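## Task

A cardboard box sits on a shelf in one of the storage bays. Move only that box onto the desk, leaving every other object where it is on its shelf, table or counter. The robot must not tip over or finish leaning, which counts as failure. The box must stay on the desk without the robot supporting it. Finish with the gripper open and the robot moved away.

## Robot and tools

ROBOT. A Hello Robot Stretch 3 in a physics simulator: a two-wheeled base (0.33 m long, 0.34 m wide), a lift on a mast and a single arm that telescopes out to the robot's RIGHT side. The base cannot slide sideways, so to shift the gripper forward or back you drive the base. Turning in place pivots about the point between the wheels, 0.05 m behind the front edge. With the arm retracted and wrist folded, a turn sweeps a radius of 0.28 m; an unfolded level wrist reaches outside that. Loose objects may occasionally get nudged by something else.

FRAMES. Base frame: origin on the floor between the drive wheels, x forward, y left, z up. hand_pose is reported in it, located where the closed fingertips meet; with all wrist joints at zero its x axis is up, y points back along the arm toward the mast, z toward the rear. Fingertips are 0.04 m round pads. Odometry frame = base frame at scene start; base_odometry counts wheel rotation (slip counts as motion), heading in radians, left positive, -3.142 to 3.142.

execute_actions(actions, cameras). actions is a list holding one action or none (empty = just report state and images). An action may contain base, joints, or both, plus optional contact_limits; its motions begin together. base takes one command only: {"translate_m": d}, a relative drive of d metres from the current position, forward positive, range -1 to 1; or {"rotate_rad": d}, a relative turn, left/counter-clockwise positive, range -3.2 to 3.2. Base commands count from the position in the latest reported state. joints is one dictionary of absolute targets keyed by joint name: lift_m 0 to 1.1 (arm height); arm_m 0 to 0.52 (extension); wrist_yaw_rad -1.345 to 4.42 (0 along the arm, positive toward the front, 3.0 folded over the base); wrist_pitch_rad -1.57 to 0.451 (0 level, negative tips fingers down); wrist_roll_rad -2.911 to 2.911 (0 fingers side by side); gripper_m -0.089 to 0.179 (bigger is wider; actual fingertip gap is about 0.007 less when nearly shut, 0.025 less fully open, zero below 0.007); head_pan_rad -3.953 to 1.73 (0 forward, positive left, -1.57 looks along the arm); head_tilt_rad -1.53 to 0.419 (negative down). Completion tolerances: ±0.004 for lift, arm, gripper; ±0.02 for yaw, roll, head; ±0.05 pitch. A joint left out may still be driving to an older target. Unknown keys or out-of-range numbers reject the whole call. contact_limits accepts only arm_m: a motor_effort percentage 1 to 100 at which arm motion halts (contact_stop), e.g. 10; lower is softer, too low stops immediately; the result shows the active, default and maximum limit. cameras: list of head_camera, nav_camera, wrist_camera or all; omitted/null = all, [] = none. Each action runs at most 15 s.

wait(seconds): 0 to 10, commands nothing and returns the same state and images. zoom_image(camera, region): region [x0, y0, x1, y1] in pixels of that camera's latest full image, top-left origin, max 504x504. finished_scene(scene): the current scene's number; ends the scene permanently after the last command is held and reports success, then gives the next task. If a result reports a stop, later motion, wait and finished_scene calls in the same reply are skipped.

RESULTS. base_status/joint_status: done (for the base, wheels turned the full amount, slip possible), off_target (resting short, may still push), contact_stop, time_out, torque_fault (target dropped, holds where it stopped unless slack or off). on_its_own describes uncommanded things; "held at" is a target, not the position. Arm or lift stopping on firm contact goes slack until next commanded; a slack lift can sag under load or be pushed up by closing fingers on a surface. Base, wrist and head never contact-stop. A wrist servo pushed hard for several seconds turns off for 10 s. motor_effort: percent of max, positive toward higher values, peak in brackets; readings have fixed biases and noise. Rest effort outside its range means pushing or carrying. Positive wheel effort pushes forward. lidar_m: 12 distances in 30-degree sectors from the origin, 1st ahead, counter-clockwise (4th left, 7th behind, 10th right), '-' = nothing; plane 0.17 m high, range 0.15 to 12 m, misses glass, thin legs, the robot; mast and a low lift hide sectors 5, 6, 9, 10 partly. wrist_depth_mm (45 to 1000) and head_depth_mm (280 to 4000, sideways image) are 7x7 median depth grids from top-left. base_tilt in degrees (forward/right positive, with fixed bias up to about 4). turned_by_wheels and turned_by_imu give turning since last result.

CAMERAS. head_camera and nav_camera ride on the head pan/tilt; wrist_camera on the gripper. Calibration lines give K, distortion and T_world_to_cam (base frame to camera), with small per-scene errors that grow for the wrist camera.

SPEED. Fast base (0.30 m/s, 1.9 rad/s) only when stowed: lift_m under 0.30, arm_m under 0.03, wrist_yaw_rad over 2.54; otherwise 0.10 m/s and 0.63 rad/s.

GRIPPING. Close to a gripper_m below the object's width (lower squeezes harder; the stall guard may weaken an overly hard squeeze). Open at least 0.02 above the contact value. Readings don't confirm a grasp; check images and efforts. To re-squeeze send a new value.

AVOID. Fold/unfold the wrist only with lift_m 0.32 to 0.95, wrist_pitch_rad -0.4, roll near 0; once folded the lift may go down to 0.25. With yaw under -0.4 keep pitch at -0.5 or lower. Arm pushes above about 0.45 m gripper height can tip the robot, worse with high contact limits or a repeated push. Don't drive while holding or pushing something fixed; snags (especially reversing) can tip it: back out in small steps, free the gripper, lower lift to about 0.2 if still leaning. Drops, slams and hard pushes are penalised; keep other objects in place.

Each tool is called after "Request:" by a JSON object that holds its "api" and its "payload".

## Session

Request:
{"api": "execute_actions", "payload": {"actions": []}}

Scene clock: 0.00 s.
base_odometry: x=+0.000 y=+0.000 heading=+0.000 (m, m, rad; odometry frame)
turned_by_wheels: +0.000 (rad since the last result)
turned_by_imu: +0.000 (rad since the last result)
base_tilt: forward=+0.1 right=-1.3 (deg)
lidar_m: 0.99 0.95 1.05 1.01 1.00 1.09 1.06 1.00 1.00 1.98 2.07 1.22
head_depth_mm: 1093 1101 1111 1114 1125 1135 1141 / 1051 1059 1058 1072 1081 1087 1099 / 1012 1020 1025 1033 1040 1045 1056 / 974 980 986 995 1001 1006 1020 / 940 948 955 959 968 977 980 / 909 918 919 929 935 942 947 / 855 858 861 868 877 883 890
base_status: not commanded
joint_positions: lift_m=+0.387 arm_m=+0.001 wrist_yaw_rad=+2.903 wrist_pitch_rad=-0.517 wrist_roll_rad=+0.011 gripper_m=+0.037 head_pan_rad=+0.009 head_tilt_rad=-0.006
joint_status: not commanded
motor_effort: left_wheel=+0 right_wheel=+1 lift_m=+25 arm_m=+1 wrist_yaw_rad=+0 wrist_pitch_rad=+6 wrist_roll_rad=+0 gripper_m=+0 head_pan_rad=+0 head_tilt_rad=+1 (%)
hand_pose: x=+0.0286 y=+0.0590 z=+0.3780 quat_wxyz=(+0.262, +0.704, +0.097, +0.653) (m; base frame)
wrist_depth_mm: - 875 - - - 881 743 / - 936 - - - 939 779 / 822 - - - - 925 795 / 817 - 807 803 782 786 783 / 683 674 694 677 686 664 664 / 587 586 - 581 - 573 568 / 513 508 - 509 508 508 497
pictures: head_camera (sideways: a quarter turn clockwise sets it upright), nav_camera (sideways: a quarter turn counterclockwise sets it upright), wrist_camera
camera_calibration (this result's frames):
head_camera: T_world_to_cam=[[-0.0433629, 0.0233701, -0.998786, 1.3262], [-0.0450055, 0.998666, 0.0253212, -0.0250406], [0.998045, 0.0460489, -0.0422533, 0.00877692], [0, 0, 0, 1]] pos_world=[0.0476214, -0.00639048, 1.3256]
nav_camera: T_world_to_cam=[[-0.017157, -0.0570929, 0.998221, -1.25063], [-0.0136403, -0.998262, -0.0573297, 0.119035], [0.99976, -0.0145997, 0.0163485, -0.0657408], [0, 0, 0, 1]] pos_world=[0.0458915, 0.0464658, 1.2563]
wrist_camera: T_world_to_cam=[[0.972155, -0.232161, -0.0318684, 0.00373034], [-0.169897, -0.604609, -0.778192, 0.366727], [0.161398, 0.761938, -0.627218, 0.351979], [0, 0, 0, 1]] pos_world=[0.0018706, -0.045594, 0.50627]
Images, in order (width x height): head_camera 896x504, nav_camera 672x504, wrist_camera 644x364.

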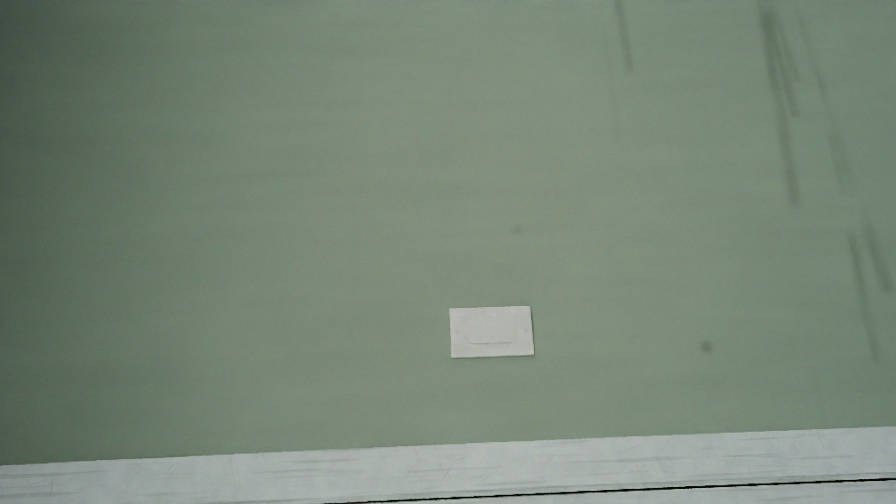

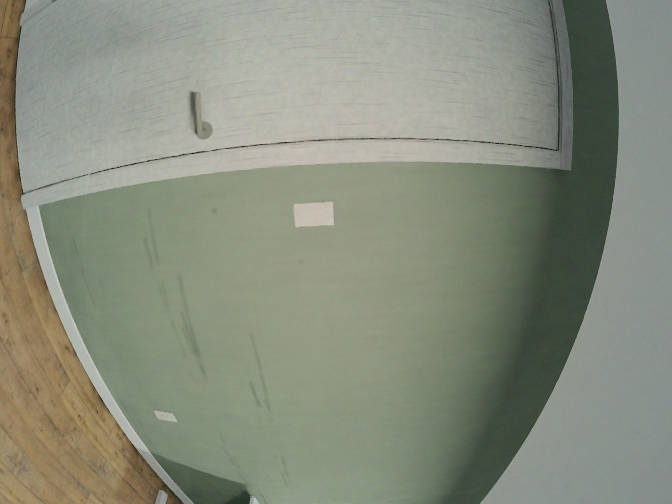

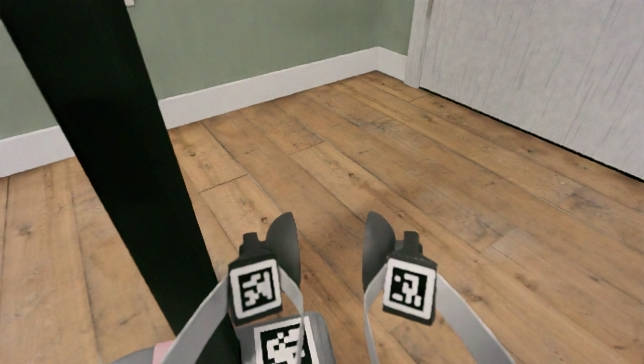

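Request:
{"api": "execute_actions", "payload": {"actions": [{"joints":{"lift_m":0.28,"wrist_pitch_rad":-0.4,"head_pan_rad":-0.4,"head_tilt_rad":-0.45}}], "cameras": []}}

Request:
{"api": "execute_actions", "payload": {"actions": [{"base":{"rotate_rad":-2.75}}], "cameras": ["head_camera","nav_camera"]}}

Scene clock: 4.47 s.
base_odometry: x=+0.000 y=+0.000 heading=+0.000 (m, m, rad; odometry frame)
turned_by_wheels: +0.000 (rad since the last result)
turned_by_imu: +0.001 (rad since the last result)
base_tilt: forward=+0.2 right=-1.3 (deg)
lidar_m: 0.99 0.95 1.05 1.01 1.00 1.10 1.06 0.99 1.00 1.97 2.08 1.22
head_depth_mm: 1513 1678 1879 2131 2013 1613 1346 / 1370 1496 1634 1836 1952 1615 1347 / 1241 1347 1461 1610 1775 1631 1355 / 1133 1220 1321 1437 1580 1608 1365 / 1044 1117 1195 1291 1412 1515 1366 / 969 1028 1096 1183 1276 1382 1377 / 904 956 1015 1083 1159 1251 1316
base_status: not commanded
joint_positions: lift_m=+0.281 arm_m=+0.001 wrist_yaw_rad=+2.903 wrist_pitch_rad=-0.421 wrist_roll_rad=+0.011 gripper_m=+0.037 head_pan_rad=-0.393 head_tilt_rad=-0.444
joint_status: all done
motor_effort: left_wheel=+0(0) right_wheel=+0(0) lift_m=+12(18) arm_m=+1(1) wrist_yaw_rad=+0(0) wrist_pitch_rad=+8(9) wrist_roll_rad=+1(0) gripper_m=+0(0) head_pan_rad=-2(19) head_tilt_rad=-1(18) (%)
hand_pose: x=+0.0316 y=+0.0718 z=+0.2926 quat_wxyz=(+0.230, +0.708, +0.063, +0.665) (m; base frame)
wrist_depth_mm: - 856 943 - - 898 726 / - 910 - - - 940 761 / 798 946 - - 945 909 798 / 762 - 746 728 738 734 737 / 605 - 629 599 612 588 597 / 515 501 - 504 - 499 496 / 452 - - 439 436 429 429
pictures: none
No camera images: the call's "cameras" was empty. Leave "cameras" out to get every camera's image.

Scene clock: 7.37 s.
base_odometry: x=+0.000 y=+0.000 heading=-2.750 (m, m, rad; odometry frame)
turned_by_wheels: -2.750 (rad since the last result)
turned_by_imu: -2.766 (rad since the last result)
base_tilt: forward=+0.2 right=-1.2 (deg)
lidar_m: 1.31 0.99 1.97 2.08 1.34 1.01 0.95 1.00 1.03 1.00 1.05 1.06
head_depth_mm: 898 981 1075 1191 1344 1495 1340 / 900 968 1049 1161 1276 1431 1346 / 1686 1772 1968 1701 1862 1581 1350 / 1624 1725 1909 2091 1993 1636 1360 / 2293 2529 2714 2790 2072 1639 1368 / 2360 2559 2759 2819 2089 1650 1369 / 2327 2503 2677 2798 2107 1667 1384
base_status: done
joint_positions: lift_m=+0.281 arm_m=+0.001 wrist_yaw_rad=+2.903 wrist_pitch_rad=-0.421 wrist_roll_rad=+0.011 gripper_m=+0.037 head_pan_rad=-0.393 head_tilt_rad=-0.445
joint_status: not commanded
motor_effort: left_wheel=+3(14) right_wheel=-2(6) lift_m=+12(12) arm_m=-1(0) wrist_yaw_rad=-1(0) wrist_pitch_rad=+8(8) wrist_roll_rad=+0(1) gripper_m=+0(0) head_pan_rad=-2(2) head_tilt_rad=-2(2) (%)
hand_pose: x=+0.0317 y=+0.0718 z=+0.2927 quat_wxyz=(+0.230, +0.708, +0.063, +0.665) (m; base frame)
wrist_depth_mm: - - - - - - 863 / - - - - - - 901 / - - - - 966 958 852 / 745 - 749 750 742 727 725 / 608 - 626 599 624 597 591 / 510 500 - 509 - 500 501 / 452 - - 438 436 433 428
pictures: head_camera (sideways: a quarter turn clockwise sets it upright), nav_camera (sideways: a quarter turn counterclockwise sets it upright)
camera_calibration (this result's frames):
head_camera: T_world_to_cam=[[-0.41931, 0.199592, -0.885631, 1.18064], [0.362217, 0.931303, 0.0383903, -0.0445207], [0.832453, -0.304693, -0.462801, 0.557146], [0, 0, 0, 1]] pos_world=[0.0473807, -0.0244249, 1.30516]
nav_camera: T_world_to_cam=[[0.355532, -0.209084, 0.910978, -1.13877], [-0.423467, -0.904918, -0.0424247, 0.102101], [0.83323, -0.370686, -0.410268, 0.490568], [0, 0, 0, 1]] pos_world=[0.0393493, 0.0361408, 1.24299]
Images, in order (width x height): head_camera 896x504, nav_camera 672x504.

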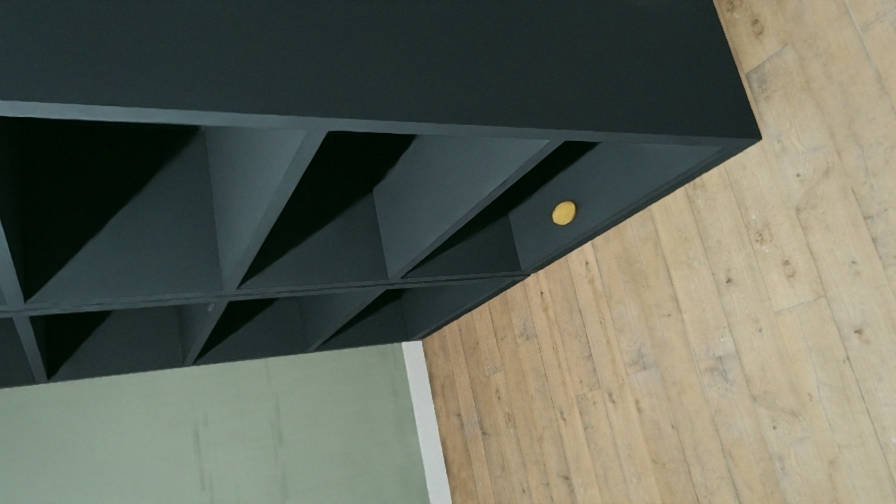

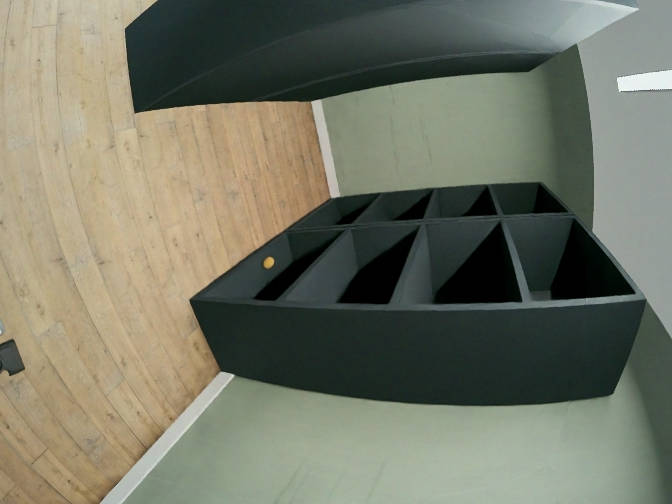

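Request:
{"api": "execute_actions", "payload": {"actions": [{"base":{"translate_m":1.0},"joints":{"head_pan_rad":-1.2,"head_tilt_rad":-0.7}}], "cameras": ["nav_camera"]}}

Request:
{"api": "execute_actions", "payload": {"actions": [{"base":{"translate_m":0.65},"joints":{"head_pan_rad":-1.3}}], "cameras": ["head_camera","nav_camera"]}}

Scene clock: 15.20 s.
base_odometry: x=-0.924 y=-0.382 heading=-2.750 (m, m, rad; odometry frame)
turned_by_wheels: +0.000 (rad since the last result)
turned_by_imu: +0.001 (rad since the last result)
base_tilt: forward=+0.1 right=-1.3 (deg)
lidar_m: 1.19 0.47 0.35 0.35 2.71 2.03 1.94 1.42 1.06 0.57 1.07 0.98
head_depth_mm: 861 739 598 1111 921 1103 1161 / 891 744 625 1114 931 1273 1174 / 925 754 1181 1125 980 1282 1188 / 955 764 1254 1131 1015 1303 1195 / 990 770 1297 1144 1419 1328 1200 / 1032 784 1329 1145 1478 1362 1209 / 1030 794 1190 1155 1379 1388 1218
base_status: done
joint_positions: lift_m=+0.281 arm_m=+0.001 wrist_yaw_rad=+2.903 wrist_pitch_rad=-0.420 wrist_roll_rad=+0.011 gripper_m=+0.037 head_pan_rad=-1.193 head_tilt_rad=-0.691
joint_status: all done
motor_effort: left_wheel=+4(15) right_wheel=-2(5) lift_m=+12(12) arm_m=+0(1) wrist_yaw_rad=+0(0) wrist_pitch_rad=+8(8) wrist_roll_rad=+0(0) gripper_m=+0(0) head_pan_rad=-2(28) head_tilt_rad=-3(14) (%)
hand_pose: x=+0.0317 y=+0.0719 z=+0.2928 quat_wxyz=(+0.229, +0.708, +0.063, +0.665) (m; base frame)
wrist_depth_mm: - - 342 358 375 400 416 / - - 368 385 401 435 460 / - - 400 418 449 474 513 / 763 - 439 464 491 535 572 / 613 - 476 512 551 572 590 / 512 502 - 504 - 501 499 / 453 - - 436 436 434 426
pictures: nav_camera (sideways: a quarter turn counterclockwise sets it upright)
camera_calibration (this result's frames):
nav_camera: T_world_to_cam=[[0.175106, -0.595762, 0.78384, -0.971875], [-0.947495, -0.318333, -0.0302855, 0.089482], [0.267565, -0.737381, -0.620224, 0.767192], [0, 0, 0, 1]] pos_world=[0.0496908, 0.0151915, 1.24034]
Images, in order (width x height): nav_camera 672x504.

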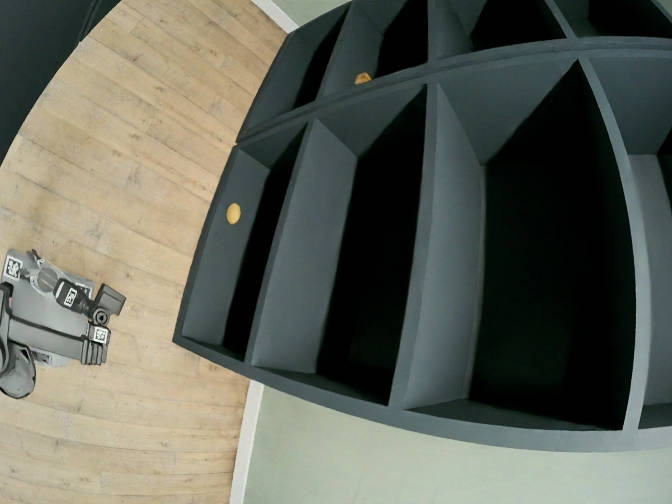

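Scene clock: 19.07 s.
base_odometry: x=-1.525 y=-0.630 heading=-2.750 (m, m, rad; odometry frame)
turned_by_wheels: +0.000 (rad since the last result)
turned_by_imu: +0.000 (rad since the last result)
base_tilt: forward=+0.1 right=-1.3 (deg)
lidar_m: 1.12 0.45 0.33 0.32 0.34 0.48 2.58 0.90 1.01 0.61 0.61 1.17
head_depth_mm: 869 736 619 1109 925 1264 1163 / 846 744 1033 1113 954 1274 1184 / 532 605 660 853 956 1244 1185 / 526 601 683 801 964 1286 1195 / 944 735 1272 1146 1411 1316 1203 / 990 782 1307 1114 1449 1354 1206 / 1022 792 1343 1156 1496 1372 1215
base_status: done
joint_positions: lift_m=+0.281 arm_m=+0.001 wrist_yaw_rad=+2.903 wrist_pitch_rad=-0.420 wrist_roll_rad=+0.011 gripper_m=+0.037 head_pan_rad=-1.293 head_tilt_rad=-0.691
joint_status: all done
motor_effort: left_wheel=+3(14) right_wheel=-2(4) lift_m=+12(12) arm_m=+0(0) wrist_yaw_rad=+0(0) wrist_pitch_rad=+8(8) wrist_roll_rad=+0(1) gripper_m=+0(0) head_pan_rad=-2(10) head_tilt_rad=-3(3) (%)
hand_pose: x=+0.0317 y=+0.0719 z=+0.2928 quat_wxyz=(+0.229, +0.708, +0.063, +0.665) (m; base frame)
wrist_depth_mm: - 310 321 339 359 379 400 / - 335 347 367 391 408 438 / 339 362 375 396 426 449 488 / 364 - 402 437 468 502 535 / 398 - 440 484 530 550 574 / 438 456 - 512 - 497 501 / 448 - - 438 436 437 428
pictures: head_camera (sideways: a quarter turn clockwise sets it upright), nav_camera (sideways: a quarter turn counterclockwise sets it upright)
camera_calibration (this result's frames):
head_camera: T_world_to_cam=[[-0.159715, 0.646837, -0.745716, 0.996636], [0.957413, 0.285557, 0.0426378, -0.0536681], [0.240524, -0.707148, -0.664898, 0.823684], [0, 0, 0, 1]] pos_world=[0.0124444, -0.0468694, 1.29316]
nav_camera: T_world_to_cam=[[0.114786, -0.610334, 0.783783, -0.971434], [-0.974538, -0.222169, -0.0302806, 0.0896406], [0.192613, -0.760351, -0.620296, 0.767743], [0, 0, 0, 1]] pos_world=[0.0509879, 0.0107702, 1.24034]
Images, in order (width x height): head_camera 896x504, nav_camera 672x504.

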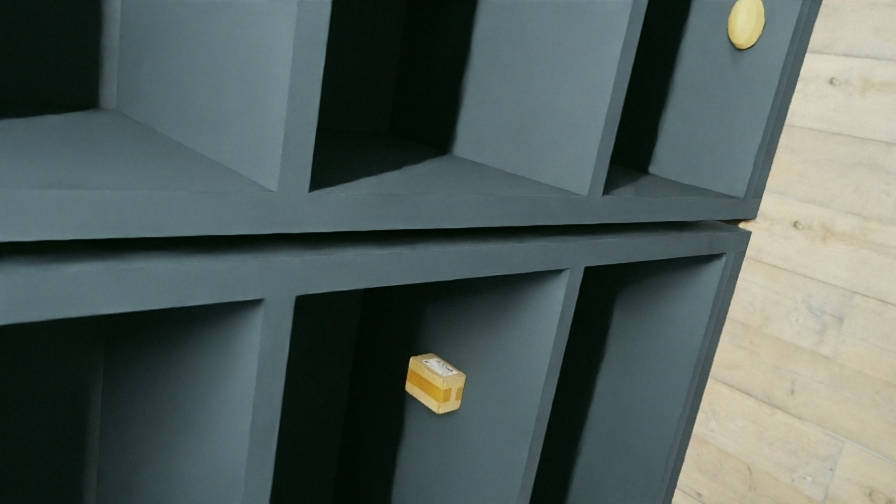

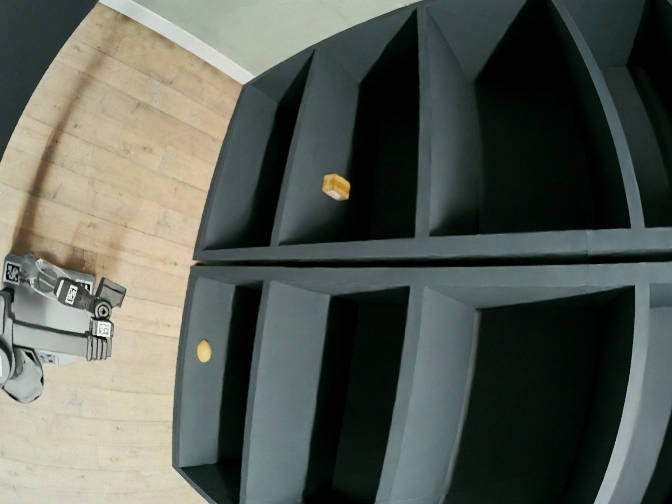

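Request:
{"api": "execute_actions", "payload": {"actions": [{"base":{"translate_m":0.52},"joints":{"head_pan_rad":-1.6,"head_tilt_rad":-0.75}}], "cameras": ["head_camera"]}}

Request:
{"api": "zoom_image", "payload": {"camera": "head_camera", "region": [340, 150, 540, 330]}}

Request:
{"api": "execute_actions", "payload": {"actions": [{"joints":{"lift_m":0.36}}], "cameras": []}}

Request:
{"api": "execute_actions", "payload": {"actions": [{"joints":{"lift_m":0.6,"wrist_yaw_rad":0,"gripper_m":0.16}}], "cameras": ["head_camera","wrist_camera"]}}

Scene clock: 27.57 s.
base_odometry: x=-2.005 y=-0.829 heading=-2.749 (m, m, rad; odometry frame)
turned_by_wheels: +0.000 (rad since the last result)
turned_by_imu: +0.001 (rad since the last result)
base_tilt: forward=+0.1 right=-1.3 (deg)
lidar_m: 0.62 0.42 0.32 0.31 0.32 0.45 3.11 1.34 0.66 1.06 0.83 0.64
head_depth_mm: 867 654 971 980 997 1244 1161 / 881 661 1185 1056 1321 1272 1170 / 891 667 1187 1051 1347 1274 1168 / 894 676 1199 1049 1358 1279 1173 / 896 683 1207 1080 1365 1292 1180 / 896 691 1218 1084 1368 1286 1187 / 897 698 1210 1096 1380 1298 1187
base_status: done
joint_positions: lift_m=+0.281 arm_m=+0.001 wrist_yaw_rad=+2.903 wrist_pitch_rad=-0.420 wrist_roll_rad=+0.011 gripper_m=+0.037 head_pan_rad=-1.593 head_tilt_rad=-0.740
joint_status: all done
motor_effort: left_wheel=+3(13) right_wheel=-2(4) lift_m=+12(12) arm_m=+0(1) wrist_yaw_rad=+0(0) wrist_pitch_rad=+8(8) wrist_roll_rad=+0(0) gripper_m=+0(0) head_pan_rad=-2(17) head_tilt_rad=-3(8) (%)
hand_pose: x=+0.0317 y=+0.0719 z=+0.2929 quat_wxyz=(+0.229, +0.708, +0.063, +0.665) (m; base frame)
wrist_depth_mm: - 295 306 322 340 357 380 / - 319 328 346 371 392 417 / 324 342 359 380 404 429 465 / 348 - 391 416 448 481 513 / 379 - 428 459 494 530 554 / 421 436 - 500 - 500 495 / 442 - - 436 438 430 428
pictures: head_camera (sideways: a quarter turn clockwise sets it upright)
camera_calibration (this result's frames):
head_camera: T_world_to_cam=[[0.0393799, 0.700896, -0.712175, 0.951709], [0.998992, -0.0122525, 0.0431812, -0.0546264], [0.0215396, -0.713158, -0.700672, 0.87155], [0, 0, 0, 1]] pos_world=[-0.00167975, -0.0461652, 1.29081]
Images, in order (width x height): head_camera 896x504.

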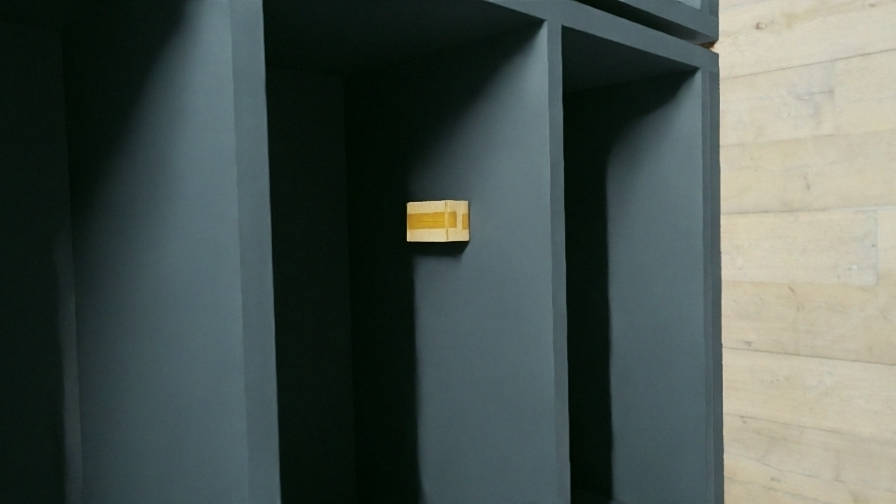

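Region (340, 150, 540, 330) of head_camera's 896x504 image, scaled by 2.520, with more detail than that image has; it fills the top 454 rows of this view, and the rest is white.

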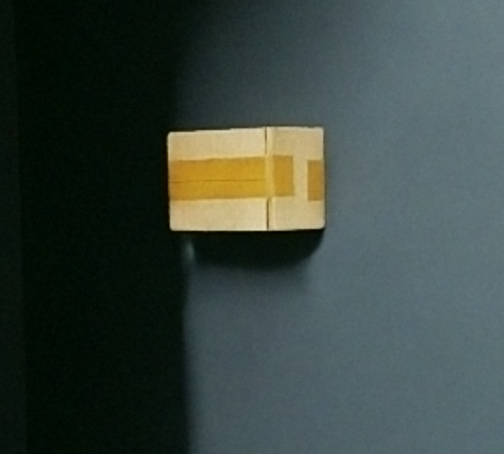

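Scene clock: 29.13 s.
base_odometry: x=-2.005 y=-0.829 heading=-2.749 (m, m, rad; odometry frame)
turned_by_wheels: +0.000 (rad since the last result)
turned_by_imu: +0.000 (rad since the last result)
base_tilt: forward=+0.1 right=-1.3 (deg)
lidar_m: 0.62 0.42 0.32 0.31 0.32 0.45 3.10 1.35 0.66 1.06 0.83 0.64
head_depth_mm: 866 655 970 978 996 1248 1163 / 877 661 1182 1059 1317 1277 1164 / 891 668 1192 1054 1353 1279 1169 / 894 676 1198 1045 1359 1282 1177 / 896 684 1209 1083 1356 1290 1180 / 895 692 1208 1084 1372 1295 1183 / 896 697 1217 1095 1382 1300 1193
base_status: not commanded
joint_positions: lift_m=+0.359 arm_m=+0.001 wrist_yaw_rad=+2.903 wrist_pitch_rad=-0.420 wrist_roll_rad=+0.011 gripper_m=+0.037 head_pan_rad=-1.593 head_tilt_rad=-0.740
joint_status: all done
motor_effort: left_wheel=+3(3) right_wheel=-2(2) lift_m=+38(37) arm_m=+0(1) wrist_yaw_rad=+0(0) wrist_pitch_rad=+8(8) wrist_roll_rad=+1(0) gripper_m=+0(0) head_pan_rad=-2(2) head_tilt_rad=-3(3) (%)
hand_pose: x=+0.0317 y=+0.0719 z=+0.3717 quat_wxyz=(+0.229, +0.708, +0.063, +0.665) (m; base frame)
wrist_depth_mm: - 297 309 323 342 358 378 / - 318 330 351 367 391 420 / 326 345 357 379 405 432 462 / 351 - 388 416 445 479 517 / 378 - 424 463 497 537 577 / 418 441 - 516 - 583 584 / 469 491 519 525 519 513 511
pictures: none
No camera images: the call's "cameras" was empty. Leave "cameras" out to get every camera's image.

Scene clock: 32.13 s.
base_odometry: x=-2.005 y=-0.829 heading=-2.749 (m, m, rad; odometry frame)
turned_by_wheels: +0.000 (rad since the last result)
turned_by_imu: +0.000 (rad since the last result)
base_tilt: forward=+0.1 right=-1.3 (deg)
lidar_m: 0.62 0.42 0.32 0.31 0.32 0.45 3.09 1.35 0.66 1.06 0.83 0.64
head_depth_mm: 866 655 967 981 1003 1242 1186 / 877 659 1183 1059 1312 1277 1197 / 889 669 1191 1054 1358 1281 - / 895 676 1199 1045 1358 1283 1175 / 897 685 1206 1075 1365 1286 1182 / 895 691 1208 1088 1376 1295 1187 / 899 697 1214 1095 1378 1302 1194
base_status: not commanded
joint_positions: lift_m=+0.599 arm_m=+0.001 wrist_yaw_rad=+0.002 wrist_pitch_rad=-0.419 wrist_roll_rad=+0.011 gripper_m=+0.160 head_pan_rad=-1.593 head_tilt_rad=-0.740
joint_status: all done
motor_effort: left_wheel=+3(3) right_wheel=-2(1) lift_m=+37(36) arm_m=+0(0) wrist_yaw_rad=-2(3) wrist_pitch_rad=+8(8) wrist_roll_rad=+0(0) gripper_m=+1(89) head_pan_rad=-2(3) head_tilt_rad=-3(3) (%)
hand_pose: x=-0.0210 y=-0.3701 z=+0.6117 quat_wxyz=(+0.688, +0.147, -0.695, -0.148) (m; base frame)
wrist_depth_mm: 663 725 727 710 707 502 326 / 648 710 700 687 675 498 346 / 490 475 486 478 466 439 369 / 627 794 422 414 410 404 404 / 682 913 942 932 903 539 459 / 657 - 815 793 790 586 791 / 648 664 697 670 686 589 661
pictures: head_camera (sideways: a quarter turn clockwise sets it upright), wrist_camera
camera_calibration (this result's frames):
head_camera: T_world_to_cam=[[0.0393801, 0.700905, -0.712167, 0.951698], [0.998992, -0.012253, 0.0431813, -0.0546266], [0.0215398, -0.71315, -0.700681, 0.871561], [0, 0, 0, 1]] pos_world=[-0.00167974, -0.046165, 1.29081]
wrist_camera: T_world_to_cam=[[-0.999466, -0.00929926, -0.0313337, 0.000448836], [0.0210835, 0.549118, -0.835479, 0.746775], [0.0249752, -0.835693, -0.548629, 0.191318], [0, 0, 0, 1]] pos_world=[-0.0200742, -0.250181, 0.728891]
Images, in order (width x height): head_camera 896x504, wrist_camera 644x364.

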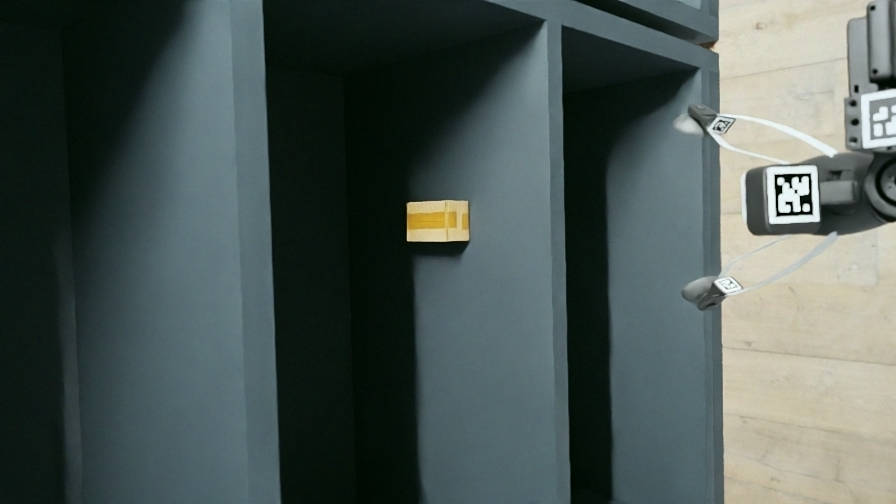

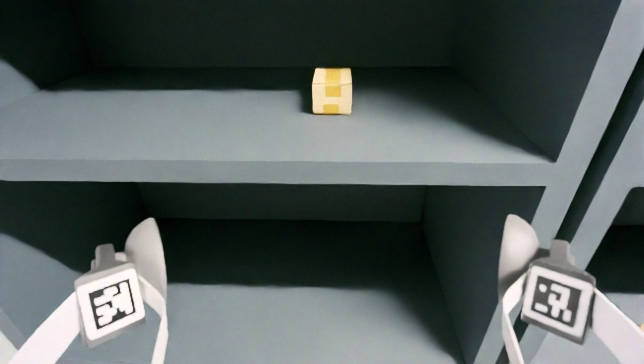

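Request:
{"api": "execute_actions", "payload": {"actions": [{"joints":{"lift_m":0.56,"arm_m":0.38}}], "cameras": ["wrist_camera"]}}

Scene clock: 38.57 s.
base_odometry: x=-2.005 y=-0.829 heading=-2.749 (m, m, rad; odometry frame)
turned_by_wheels: +0.000 (rad since the last result)
turned_by_imu: +0.001 (rad since the last result)
base_tilt: forward=+0.1 right=-1.3 (deg)
lidar_m: 0.62 0.42 0.32 0.31 0.32 0.45 3.11 1.35 0.66 1.05 0.83 0.64
head_depth_mm: 866 653 968 981 1000 1246 1180 / 880 662 1180 1086 957 1275 1163 / 891 669 1196 1122 1397 1279 1174 / 891 675 1201 1073 1362 1279 1178 / 897 683 1214 1079 1369 1290 1181 / 893 691 1217 1087 1373 1299 1182 / 901 697 1212 1094 1386 1306 1195
base_status: not commanded
joint_positions: lift_m=+0.561 arm_m=+0.380 wrist_yaw_rad=+0.001 wrist_pitch_rad=-0.419 wrist_roll_rad=+0.011 gripper_m=+0.160 head_pan_rad=-1.593 head_tilt_rad=-0.741
joint_status: all done
motor_effort: left_wheel=+3(3) right_wheel=-2(2) lift_m=+12(34) arm_m=+4(3) wrist_yaw_rad=-1(2) wrist_pitch_rad=+8(8) wrist_roll_rad=+0(1) gripper_m=+0(1) head_pan_rad=-3(2) head_tilt_rad=-3(3) (%)
hand_pose: x=-0.0213 y=-0.7488 z=+0.5730 quat_wxyz=(+0.688, +0.147, -0.695, -0.148) (m; base frame)
wrist_depth_mm: 402 394 393 389 386 382 340 / 434 427 424 420 417 414 344 / 387 383 380 382 375 371 332 / 293 290 291 198 272 282 284 / 236 244 235 169 215 237 229 / 201 - 196 183 188 193 196 / - 165 169 168 168 166 162
pictures: wrist_camera
camera_calibration (this result's frames):
wrist_camera: T_world_to_cam=[[-0.999475, -0.00822961, -0.0313332, -0.00372746], [0.0216723, 0.54904, -0.835515, 0.9223], [0.0240791, -0.835755, -0.548574, -0.146509], [0, 0, 0, 1]] pos_world=[-0.0201861, -0.628856, 0.690107]
Images, in order (width x height): wrist_camera 644x364.

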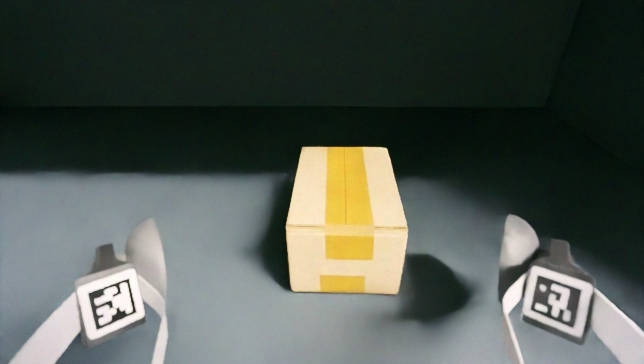

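Request:
{"api": "execute_actions", "payload": {"actions": [{"base":{"translate_m":-0.007},"joints":{"lift_m":0.546,"arm_m":0.425}}], "cameras": []}}

Request:
{"api": "execute_actions", "payload": {"actions": [{"joints":{"gripper_m":0.02}}], "cameras": ["wrist_camera"]}}

Request:
{"api": "execute_actions", "payload": {"actions": [{"joints":{"lift_m":0.575}}], "cameras": ["wrist_camera"]}}

Scene clock: 45.33 s.
base_odometry: x=-1.999 y=-0.826 heading=-2.749 (m, m, rad; odometry frame)
turned_by_wheels: +0.000 (rad since the last result)
turned_by_imu: +0.001 (rad since the last result)
base_tilt: forward=+0.2 right=-1.2 (deg)
lidar_m: 0.63 0.42 0.32 0.31 0.32 0.45 3.09 1.34 0.66 1.05 0.83 0.65
head_depth_mm: 853 653 942 962 979 1244 1172 / 880 661 1178 1082 1112 1273 1150 / 888 669 1192 1129 1385 1277 1168 / 893 674 1205 1088 1360 1284 1180 / 896 682 1207 1079 1360 1294 1181 / 897 690 1213 1083 1373 1296 1183 / 897 698 1217 1098 1386 1305 1190
base_status: done
joint_positions: lift_m=+0.547 arm_m=+0.425 wrist_yaw_rad=+0.001 wrist_pitch_rad=-0.419 wrist_roll_rad=+0.011 gripper_m=+0.160 head_pan_rad=-1.593 head_tilt_rad=-0.741
joint_status: all done
motor_effort: left_wheel=+3(6) right_wheel=-2(5) lift_m=+12(12) arm_m=+5(5) wrist_yaw_rad=-1(1) wrist_pitch_rad=+8(8) wrist_roll_rad=+1(0) gripper_m=+0(0) head_pan_rad=-2(2) head_tilt_rad=-3(3) (%)
hand_pose: x=-0.0213 y=-0.7938 z=+0.5590 quat_wxyz=(+0.688, +0.147, -0.695, -0.148) (m; base frame)
wrist_depth_mm: 357 355 357 347 345 340 329 / 388 387 383 377 376 372 336 / 353 351 348 344 341 338 316 / 266 265 264 171 248 259 259 / 214 222 213 138 196 217 209 / 186 - 173 121 123 176 178 / - 150 153 135 145 152 147
pictures: none
No camera images: the call's "cameras" was empty. Leave "cameras" out to get every camera's image.

Scene clock: 47.23 s.
base_odometry: x=-1.999 y=-0.826 heading=-2.749 (m, m, rad; odometry frame)
turned_by_wheels: +0.000 (rad since the last result)
turned_by_imu: +0.000 (rad since the last result)
base_tilt: forward=+0.2 right=-1.3 (deg)
lidar_m: 0.63 0.42 0.32 0.31 0.32 0.45 3.10 1.34 0.66 1.06 0.84 0.64
head_depth_mm: 853 654 941 962 978 1240 1168 / 879 661 1184 1082 1118 1270 1144 / 885 667 1192 1125 1376 1276 1173 / 893 676 1202 1073 1367 1279 1176 / 894 682 1212 1081 1369 1289 1185 / 898 690 1216 1088 1372 1298 1191 / 896 697 1211 1095 1379 1300 1191
base_status: not commanded
joint_positions: lift_m=+0.547 arm_m=+0.425 wrist_yaw_rad=+0.001 wrist_pitch_rad=-0.419 wrist_roll_rad=+0.011 gripper_m=+0.021 head_pan_rad=-1.593 head_tilt_rad=-0.741
joint_status: all done
motor_effort: left_wheel=+3(3) right_wheel=-2(2) lift_m=+12(12) arm_m=+4(5) wrist_yaw_rad=-1(1) wrist_pitch_rad=+8(8) wrist_roll_rad=+0(0) gripper_m=-25(100) head_pan_rad=-3(2) head_tilt_rad=-3(3) (%)
hand_pose: x=-0.0213 y=-0.7938 z=+0.5590 quat_wxyz=(+0.688, +0.147, -0.695, -0.148) (m; base frame)
wrist_depth_mm: 360 356 354 347 345 342 331 / 386 382 383 377 374 371 334 / 355 348 348 346 342 340 315 / 267 265 264 170 248 259 257 / 214 215 214 138 143 210 208 / 180 180 129 126 122 179 175 / 154 155 149 142 148 152 151
pictures: wrist_camera
camera_calibration (this result's frames):
wrist_camera: T_world_to_cam=[[-0.999477, -0.00802093, -0.0313359, -0.00441592], [0.02179, 0.54901, -0.835531, 0.935312], [0.0239055, -0.835777, -0.548548, -0.19184], [0, 0, 0, 1]] pos_world=[-0.020208, -0.673867, 0.676111]
Images, in order (width x height): wrist_camera 644x364.

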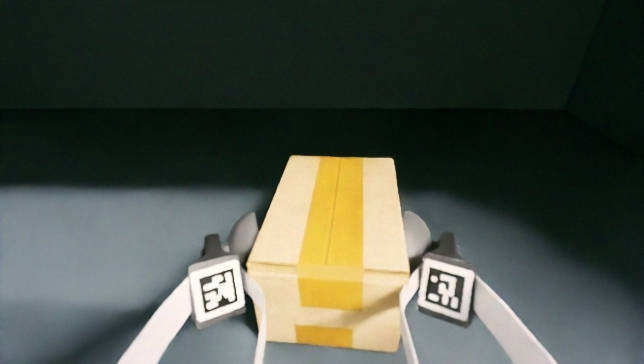

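Scene clock: 48.27 s.
base_odometry: x=-1.999 y=-0.826 heading=-2.749 (m, m, rad; odometry frame)
turned_by_wheels: +0.000 (rad since the last result)
turned_by_imu: +0.000 (rad since the last result)
base_tilt: forward=+0.1 right=-1.3 (deg)
lidar_m: 0.63 0.42 0.32 0.31 0.32 0.45 3.09 1.34 0.66 1.06 0.84 0.65
head_depth_mm: 854 653 946 962 979 1243 1177 / 879 662 1178 1080 - 1270 1166 / 888 668 1190 - 1369 1279 1169 / 892 675 1202 1077 1364 1285 1178 / 893 682 1209 1076 1363 1292 1176 / 895 690 1212 1086 1363 1294 1182 / 895 698 1215 1096 1376 1295 1194
base_status: not commanded
joint_positions: lift_m=+0.574 arm_m=+0.425 wrist_yaw_rad=+0.001 wrist_pitch_rad=-0.425 wrist_roll_rad=+0.011 gripper_m=+0.026 head_pan_rad=-1.593 head_tilt_rad=-0.741
joint_status: all done
on_its_own: gripper_m is held at +0.026, not at your +0.020, by its stall guard, which is still easing
motor_effort: left_wheel=+3(3) right_wheel=-2(2) lift_m=+38(38) arm_m=+4(4) wrist_yaw_rad=-1(1) wrist_pitch_rad=+10(10) wrist_roll_rad=+0(0) gripper_m=-2(25) head_pan_rad=-2(2) head_tilt_rad=-3(3) (%)
hand_pose: x=-0.0213 y=-0.7931 z=+0.5855 quat_wxyz=(+0.688, +0.149, -0.695, -0.150) (m; base frame)
wrist_depth_mm: 360 353 352 350 347 346 331 / 386 385 381 375 373 373 333 / 411 406 403 397 393 387 335 / 313 313 312 174 291 307 301 / 254 251 254 138 143 247 246 / 214 212 128 125 122 211 208 / 183 182 178 141 173 179 178
pictures: wrist_camera
camera_calibration (this result's frames):
wrist_camera: T_world_to_cam=[[-0.999477, -0.00784417, -0.0313722, -0.00341944], [0.0217836, 0.55369, -0.832438, 0.958965], [0.0239003, -0.832686, -0.55323, -0.171515], [0, 0, 0, 1]] pos_world=[-0.0202081, -0.673814, 0.703285]
Images, in order (width x height): wrist_camera 644x364.

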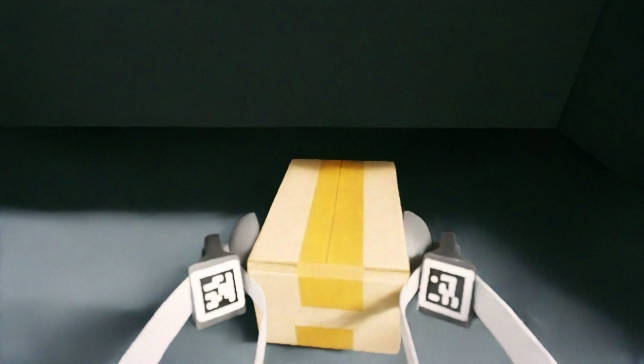

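Request:
{"api": "execute_actions", "payload": {"actions": [{"joints":{"arm_m":0.08}}], "cameras": []}}

Request:
{"api": "execute_actions", "payload": {"actions": [{"base":{"translate_m":-0.25},"joints":{"arm_m":0.0,"lift_m":0.37,"wrist_yaw_rad":2.65,"head_pan_rad":-0.5,"head_tilt_rad":-1.2}}], "cameras": ["nav_camera","wrist_camera"]}}

Scene clock: 59.73 s.
base_odometry: x=-1.999 y=-0.826 heading=-2.749 (m, m, rad; odometry frame)
turned_by_wheels: +0.000 (rad since the last result)
turned_by_imu: +0.001 (rad since the last result)
base_tilt: forward=+0.1 right=-1.2 (deg)
lidar_m: 0.62 0.42 0.32 0.31 0.32 0.45 3.09 1.34 0.66 1.05 0.84 0.64
head_depth_mm: 855 654 944 960 981 1245 1180 / 878 660 1184 1057 1281 1285 - / 889 668 1190 1063 962 1274 - / 893 674 1200 1071 969 1278 1171 / 894 683 1211 1080 1366 1293 1175 / 896 690 1213 1086 1378 1295 1183 / 897 698 1214 1095 1384 1303 1192
base_status: not commanded
joint_positions: lift_m=+0.574 arm_m=+0.080 wrist_yaw_rad=+0.001 wrist_pitch_rad=-0.426 wrist_roll_rad=+0.011 gripper_m=+0.028 head_pan_rad=-1.593 head_tilt_rad=-0.741
joint_status: all done
on_its_own: gripper_m is held at +0.026, not at your +0.020, by its stall guard, which is not easing now
motor_effort: left_wheel=+3(3) right_wheel=-2(2) lift_m=+38(38) arm_m=-2(1) wrist_yaw_rad=-1(1) wrist_pitch_rad=+10(10) wrist_roll_rad=+0(0) gripper_m=-21(22) head_pan_rad=-2(2) head_tilt_rad=-3(3) (%)
hand_pose: x=-0.0213 y=-0.4488 z=+0.5853 quat_wxyz=(+0.688, +0.149, -0.695, -0.150) (m; base frame)
wrist_depth_mm: 655 663 661 645 651 494 322 / 601 598 585 583 579 490 321 / 419 412 408 406 403 398 322 / 342 339 335 174 324 320 320 / 687 866 898 138 142 486 356 / 686 772 129 126 122 452 391 / 642 669 641 140 630 529 463
pictures: none
No camera images: the call's "cameras" was empty. Leave "cameras" out to get every camera's image.

Scene clock: 63.40 s.
base_odometry: x=-1.768 y=-0.731 heading=-2.749 (m, m, rad; odometry frame)
turned_by_wheels: +0.000 (rad since the last result)
turned_by_imu: +0.001 (rad since the last result)
base_tilt: forward=+0.1 right=-1.3 (deg)
lidar_m: 0.88 0.43 0.33 0.32 0.33 0.46 2.84 1.12 1.08 0.60 1.10 0.90
head_depth_mm: 963 1428 1348 1320 1254 1193 1102 / 1125 1413 1405 1333 1262 - - / 1154 1431 1432 1343 1261 - - / 1094 1362 1440 1350 1267 1203 - / 1031 1259 1440 1361 1273 1179 1142 / 969 1178 1413 1360 1274 1201 1088 / 916 1095 1361 1360 1283 1044 826
base_status: done
joint_positions: lift_m=+0.371 arm_m=+0.001 wrist_yaw_rad=+2.648 wrist_pitch_rad=-0.426 wrist_roll_rad=+0.011 gripper_m=+0.028 head_pan_rad=-0.507 head_tilt_rad=-1.186
joint_status: all done
on_its_own: gripper_m is held at +0.026, not at your +0.020, by its stall guard, which is not easing now
motor_effort: left_wheel=+4(5) right_wheel=-1(5) lift_m=+12(34) arm_m=-3(3) wrist_yaw_rad=+1(3) wrist_pitch_rad=+10(10) wrist_roll_rad=+1(0) gripper_m=-21(22) head_pan_rad=+3(30) head_tilt_rad=-4(23) (%)
hand_pose: x=+0.0846 y=+0.0504 z=+0.3815 quat_wxyz=(+0.314, +0.710, -0.025, +0.630) (m; base frame)
wrist_depth_mm: 276 297 330 371 419 483 580 / 303 315 353 396 458 534 647 / 317 340 383 432 506 608 705 / 334 370 409 174 557 694 723 / 356 400 423 138 143 719 701 / 383 432 128 126 122 615 599 / - 451 508 141 506 518 517
pictures: nav_camera (sideways: a quarter turn counterclockwise sets it upright), wrist_camera
camera_calibration (this result's frames):
nav_camera: T_world_to_cam=[[0.773361, -0.494553, 0.396649, -0.471058], [-0.538284, -0.842763, -0.00126726, 0.0491969], [0.334908, -0.21253, -0.917969, 1.15391], [0, 0, 0, 1]] pos_world=[0.00432666, 0.0537384, 1.24616]
wrist_camera: T_world_to_cam=[[0.883355, -0.467654, -0.0313709, -0.0334649], [-0.282391, -0.477602, -0.831957, 0.397376], [0.374085, 0.743772, -0.553953, 0.306636], [0, 0, 0, 1]] pos_world=[0.027069, -0.0539296, 0.499412]
Images, in order (width x height): nav_camera 672x504, wrist_camera 644x364.

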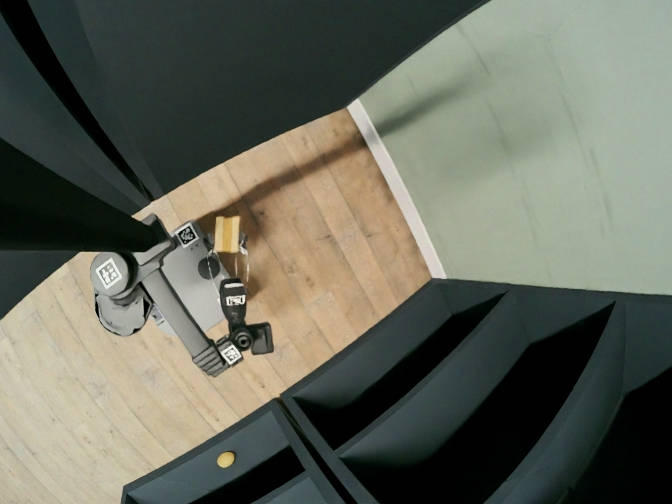

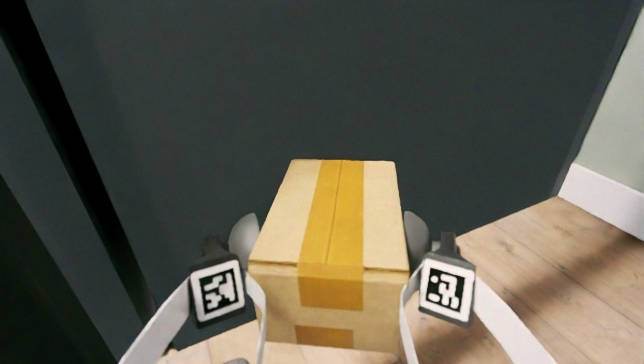

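Request:
{"api": "execute_actions", "payload": {"actions": [{"joints":{"lift_m":0.29,"head_pan_rad":0,"head_tilt_rad":-0.45}}], "cameras": []}}

Request:
{"api": "execute_actions", "payload": {"actions": [{"base":{"translate_m":-1.0}}], "cameras": []}}

Request:
{"api": "execute_actions", "payload": {"actions": [{"base":{"translate_m":-0.35}}], "cameras": []}}

Request:
{"api": "execute_actions", "payload": {"actions": [{"base":{"rotate_rad":2.1}}]}}

Scene clock: 68.33 s.
base_odometry: x=-1.768 y=-0.731 heading=-2.749 (m, m, rad; odometry frame)
turned_by_wheels: +0.000 (rad since the last result)
turned_by_imu: +0.001 (rad since the last result)
base_tilt: forward=+0.2 right=-1.3 (deg)
lidar_m: 0.87 0.44 0.33 0.32 0.33 0.46 2.86 1.12 1.08 0.60 1.10 0.90
head_depth_mm: 715 773 844 929 1031 1165 1276 / 718 778 845 933 1041 1168 1290 / 719 778 851 938 1045 1174 1295 / 722 782 857 942 1045 1189 1304 / 724 787 858 945 1056 1194 1309 / 728 789 861 949 1042 1153 1182 / 729 791 842 875 867 860 853
base_status: not commanded
joint_positions: lift_m=+0.291 arm_m=+0.001 wrist_yaw_rad=+2.648 wrist_pitch_rad=-0.426 wrist_roll_rad=+0.011 gripper_m=+0.028 head_pan_rad=-0.007 head_tilt_rad=-0.458
joint_status: all done
on_its_own: gripper_m is held at +0.026, not at your +0.020, by its stall guard, which is not easing now
motor_effort: left_wheel=+4(4) right_wheel=-2(2) lift_m=+12(10) arm_m=-2(3) wrist_yaw_rad=+2(1) wrist_pitch_rad=+10(10) wrist_roll_rad=+0(1) gripper_m=-22(21) head_pan_rad=+2(23) head_tilt_rad=+2(24) (%)
hand_pose: x=+0.0846 y=+0.0504 z=+0.3015 quat_wxyz=(+0.314, +0.710, -0.025, +0.630) (m; base frame)
wrist_depth_mm: 277 297 329 372 421 489 578 / 302 316 355 397 457 543 647 / 317 336 382 431 515 610 703 / 330 368 415 174 568 672 700 / 353 402 421 138 142 597 598 / 389 435 129 125 122 517 500 / - 444 429 141 425 436 437
pictures: none
No camera images: the call's "cameras" was empty. Leave "cameras" out to get every camera's image.

Scene clock: 73.33 s.
base_odometry: x=-0.844 y=-0.348 heading=-2.749 (m, m, rad; odometry frame)
turned_by_wheels: +0.000 (rad since the last result)
turned_by_imu: +0.001 (rad since the last result)
base_tilt: forward=+0.2 right=-1.3 (deg)
lidar_m: 1.21 0.48 0.36 0.35 2.58 1.94 1.85 1.42 1.06 0.56 1.06 1.05
head_depth_mm: 1581 1703 1858 2030 1979 1590 1332 / 1582 1709 1869 2068 1993 1600 1334 / 1585 1727 1878 2072 2017 1609 1351 / 1598 1725 1888 2088 2045 1621 1353 / 1597 1732 1862 2028 1949 1626 1355 / 1411 1386 1369 1348 1327 1323 1306 / 998 988 975 969 955 951 946
base_status: done
joint_positions: lift_m=+0.291 arm_m=+0.001 wrist_yaw_rad=+2.648 wrist_pitch_rad=-0.426 wrist_roll_rad=+0.011 gripper_m=+0.028 head_pan_rad=-0.007 head_tilt_rad=-0.457
joint_status: not commanded
on_its_own: gripper_m is held at +0.026, not at your +0.020, by its stall guard, which is not easing now
motor_effort: left_wheel=+3(9) right_wheel=-2(6) lift_m=+12(12) arm_m=-3(3) wrist_yaw_rad=+1(2) wrist_pitch_rad=+10(10) wrist_roll_rad=+1(0) gripper_m=-21(21) head_pan_rad=+2(2) head_tilt_rad=+2(3) (%)
hand_pose: x=+0.0845 y=+0.0505 z=+0.3015 quat_wxyz=(+0.314, +0.710, -0.025, +0.630) (m; base frame)
wrist_depth_mm: - 334 363 400 460 529 626 / - 369 386 436 502 593 712 / - 923 412 469 549 655 816 / 759 732 451 173 614 702 740 / 614 618 460 138 143 599 594 / 530 514 129 125 122 518 509 / - 458 433 141 425 439 441
pictures: none
No camera images: the call's "cameras" was empty. Leave "cameras" out to get every camera's image.

Scene clock: 76.23 s.
base_odometry: x=-0.521 y=-0.214 heading=-2.749 (m, m, rad; odometry frame)
turned_by_wheels: +0.000 (rad since the last result)
turned_by_imu: +0.001 (rad since the last result)
base_tilt: forward=+0.1 right=-1.3 (deg)
lidar_m: 1.24 0.51 0.53 1.77 2.11 1.58 1.51 1.40 1.05 1.02 0.66 1.35
head_depth_mm: 1874 2009 2157 2329 1990 1593 1332 / 1888 2039 2241 2408 1988 1602 1338 / 1896 2052 2218 2416 2020 1611 1339 / 1899 2062 2235 2435 2033 1623 1350 / 1912 2044 2187 2301 1965 1635 1356 / 1456 1433 1414 1389 1378 1354 1300 / 1027 1019 1007 998 989 980 972
base_status: done
joint_positions: lift_m=+0.291 arm_m=+0.001 wrist_yaw_rad=+2.648 wrist_pitch_rad=-0.426 wrist_roll_rad=+0.011 gripper_m=+0.028 head_pan_rad=-0.007 head_tilt_rad=-0.457
joint_status: not commanded
on_its_own: gripper_m is held at +0.026, not at your +0.020, by its stall guard, which is not easing now
motor_effort: left_wheel=+3(9) right_wheel=-1(5) lift_m=+12(12) arm_m=-2(2) wrist_yaw_rad=+1(1) wrist_pitch_rad=+10(10) wrist_roll_rad=+1(0) gripper_m=-22(22) head_pan_rad=+2(2) head_tilt_rad=+2(2) (%)
hand_pose: x=+0.0845 y=+0.0505 z=+0.3015 quat_wxyz=(+0.314, +0.710, -0.025, +0.630) (m; base frame)
wrist_depth_mm: - - - 672 485 547 638 / - - - 742 524 604 732 / - - - 792 570 678 831 / 767 763 756 173 624 707 728 / 617 621 620 138 142 609 594 / 531 520 129 125 122 518 505 / - 459 433 140 425 443 439
pictures: none
No camera images: the call's "cameras" was empty. Leave "cameras" out to get every camera's image.

Scene clock: 78.83 s.
base_odometry: x=-0.521 y=-0.214 heading=-0.649 (m, m, rad; odometry frame)
turned_by_wheels: +2.100 (rad since the last result)
turned_by_imu: +2.111 (rad since the last result)
base_tilt: forward=+0.2 right=-1.3 (deg)
lidar_m: 2.12 1.58 1.51 1.41 1.05 1.02 0.66 1.35 1.27 0.51 0.52 1.77
head_depth_mm: 3240 3414 3645 2644 1983 1595 1334 / 3362 3510 2976 2668 2002 1600 1336 / 2960 3056 2369 2492 2013 1613 1338 / 2514 2679 2845 2634 2023 1626 1348 / 2196 2322 2489 2529 2037 1625 1355 / 1953 2051 2165 2313 2054 1639 1362 / 1752 1836 1932 2040 2024 1643 1365
base_status: done
joint_positions: lift_m=+0.291 arm_m=+0.001 wrist_yaw_rad=+2.648 wrist_pitch_rad=-0.426 wrist_roll_rad=+0.011 gripper_m=+0.028 head_pan_rad=-0.007 head_tilt_rad=-0.457
joint_status: not commanded
on_its_own: gripper_m is held at +0.026, not at your +0.020, by its stall guard, which is not easing now
motor_effort: left_wheel=-3(10) right_wheel=+2(7) lift_m=+12(12) arm_m=-2(3) wrist_yaw_rad=+1(1) wrist_pitch_rad=+10(10) wrist_roll_rad=+0(0) gripper_m=-21(21) head_pan_rad=+2(2) head_tilt_rad=+2(2) (%)
hand_pose: x=+0.0845 y=+0.0505 z=+0.3015 quat_wxyz=(+0.314, +0.710, -0.025, +0.630) (m; base frame)
wrist_depth_mm: - - - - - - - / - - - - - - - / - - - - - 969 962 / 771 769 760 173 709 742 735 / 625 616 612 138 142 602 594 / 531 524 129 125 122 510 514 / - 460 432 141 424 440 438
pictures: head_camera (sideways: a quarter turn clockwise sets it upright), nav_camera (sideways: a quarter turn counterclockwise sets it upright), wrist_camera
camera_calibration (this result's frames):
head_camera: T_world_to_cam=[[-0.47406, 0.027022, -0.880078, 1.17373], [-0.0148001, 0.999143, 0.03865, -0.0425584], [0.880368, 0.0313477, -0.473254, 0.570456], [0, 0, 0, 1]] pos_world=[0.0535758, -0.00707701, 1.30459]
nav_camera: T_world_to_cam=[[0.418859, -0.0598404, 0.906078, -1.13276], [-0.0519204, -0.997772, -0.0418946, 0.0991438], [0.906566, -0.029496, -0.421032, 0.504129], [0, 0, 0, 1]] pos_world=[0.0225885, 0.0460078, 1.24278]
wrist_camera: T_world_to_cam=[[0.883571, -0.467246, -0.0313666, -0.035916], [-0.282194, -0.477787, -0.831917, 0.330773], [0.373724, 0.743909, -0.554013, 0.262362], [0, 0, 0, 1]] pos_world=[0.0270258, -0.0539159, 0.419401]
Images, in order (width x height): head_camera 896x504, nav_camera 672x504, wrist_camera 644x364.

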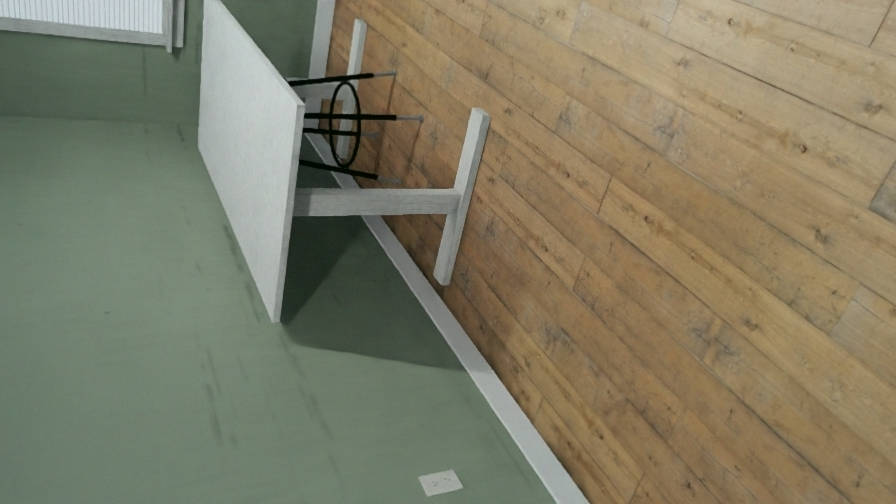

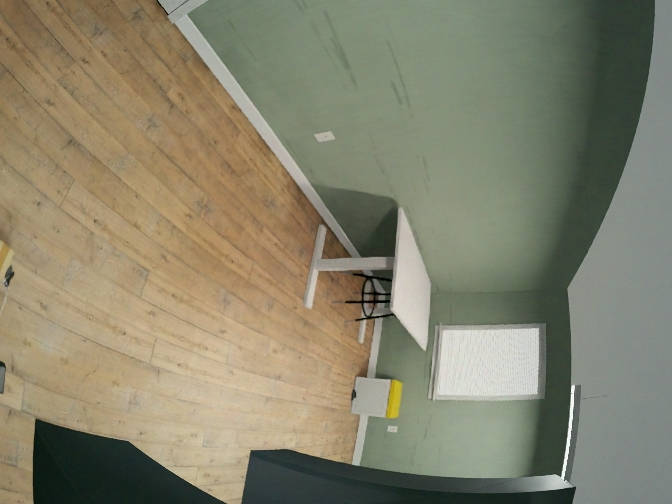

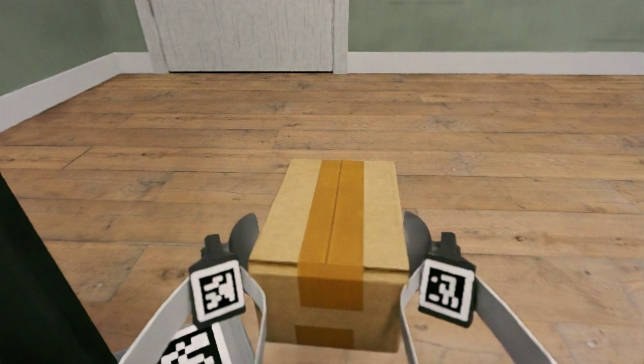

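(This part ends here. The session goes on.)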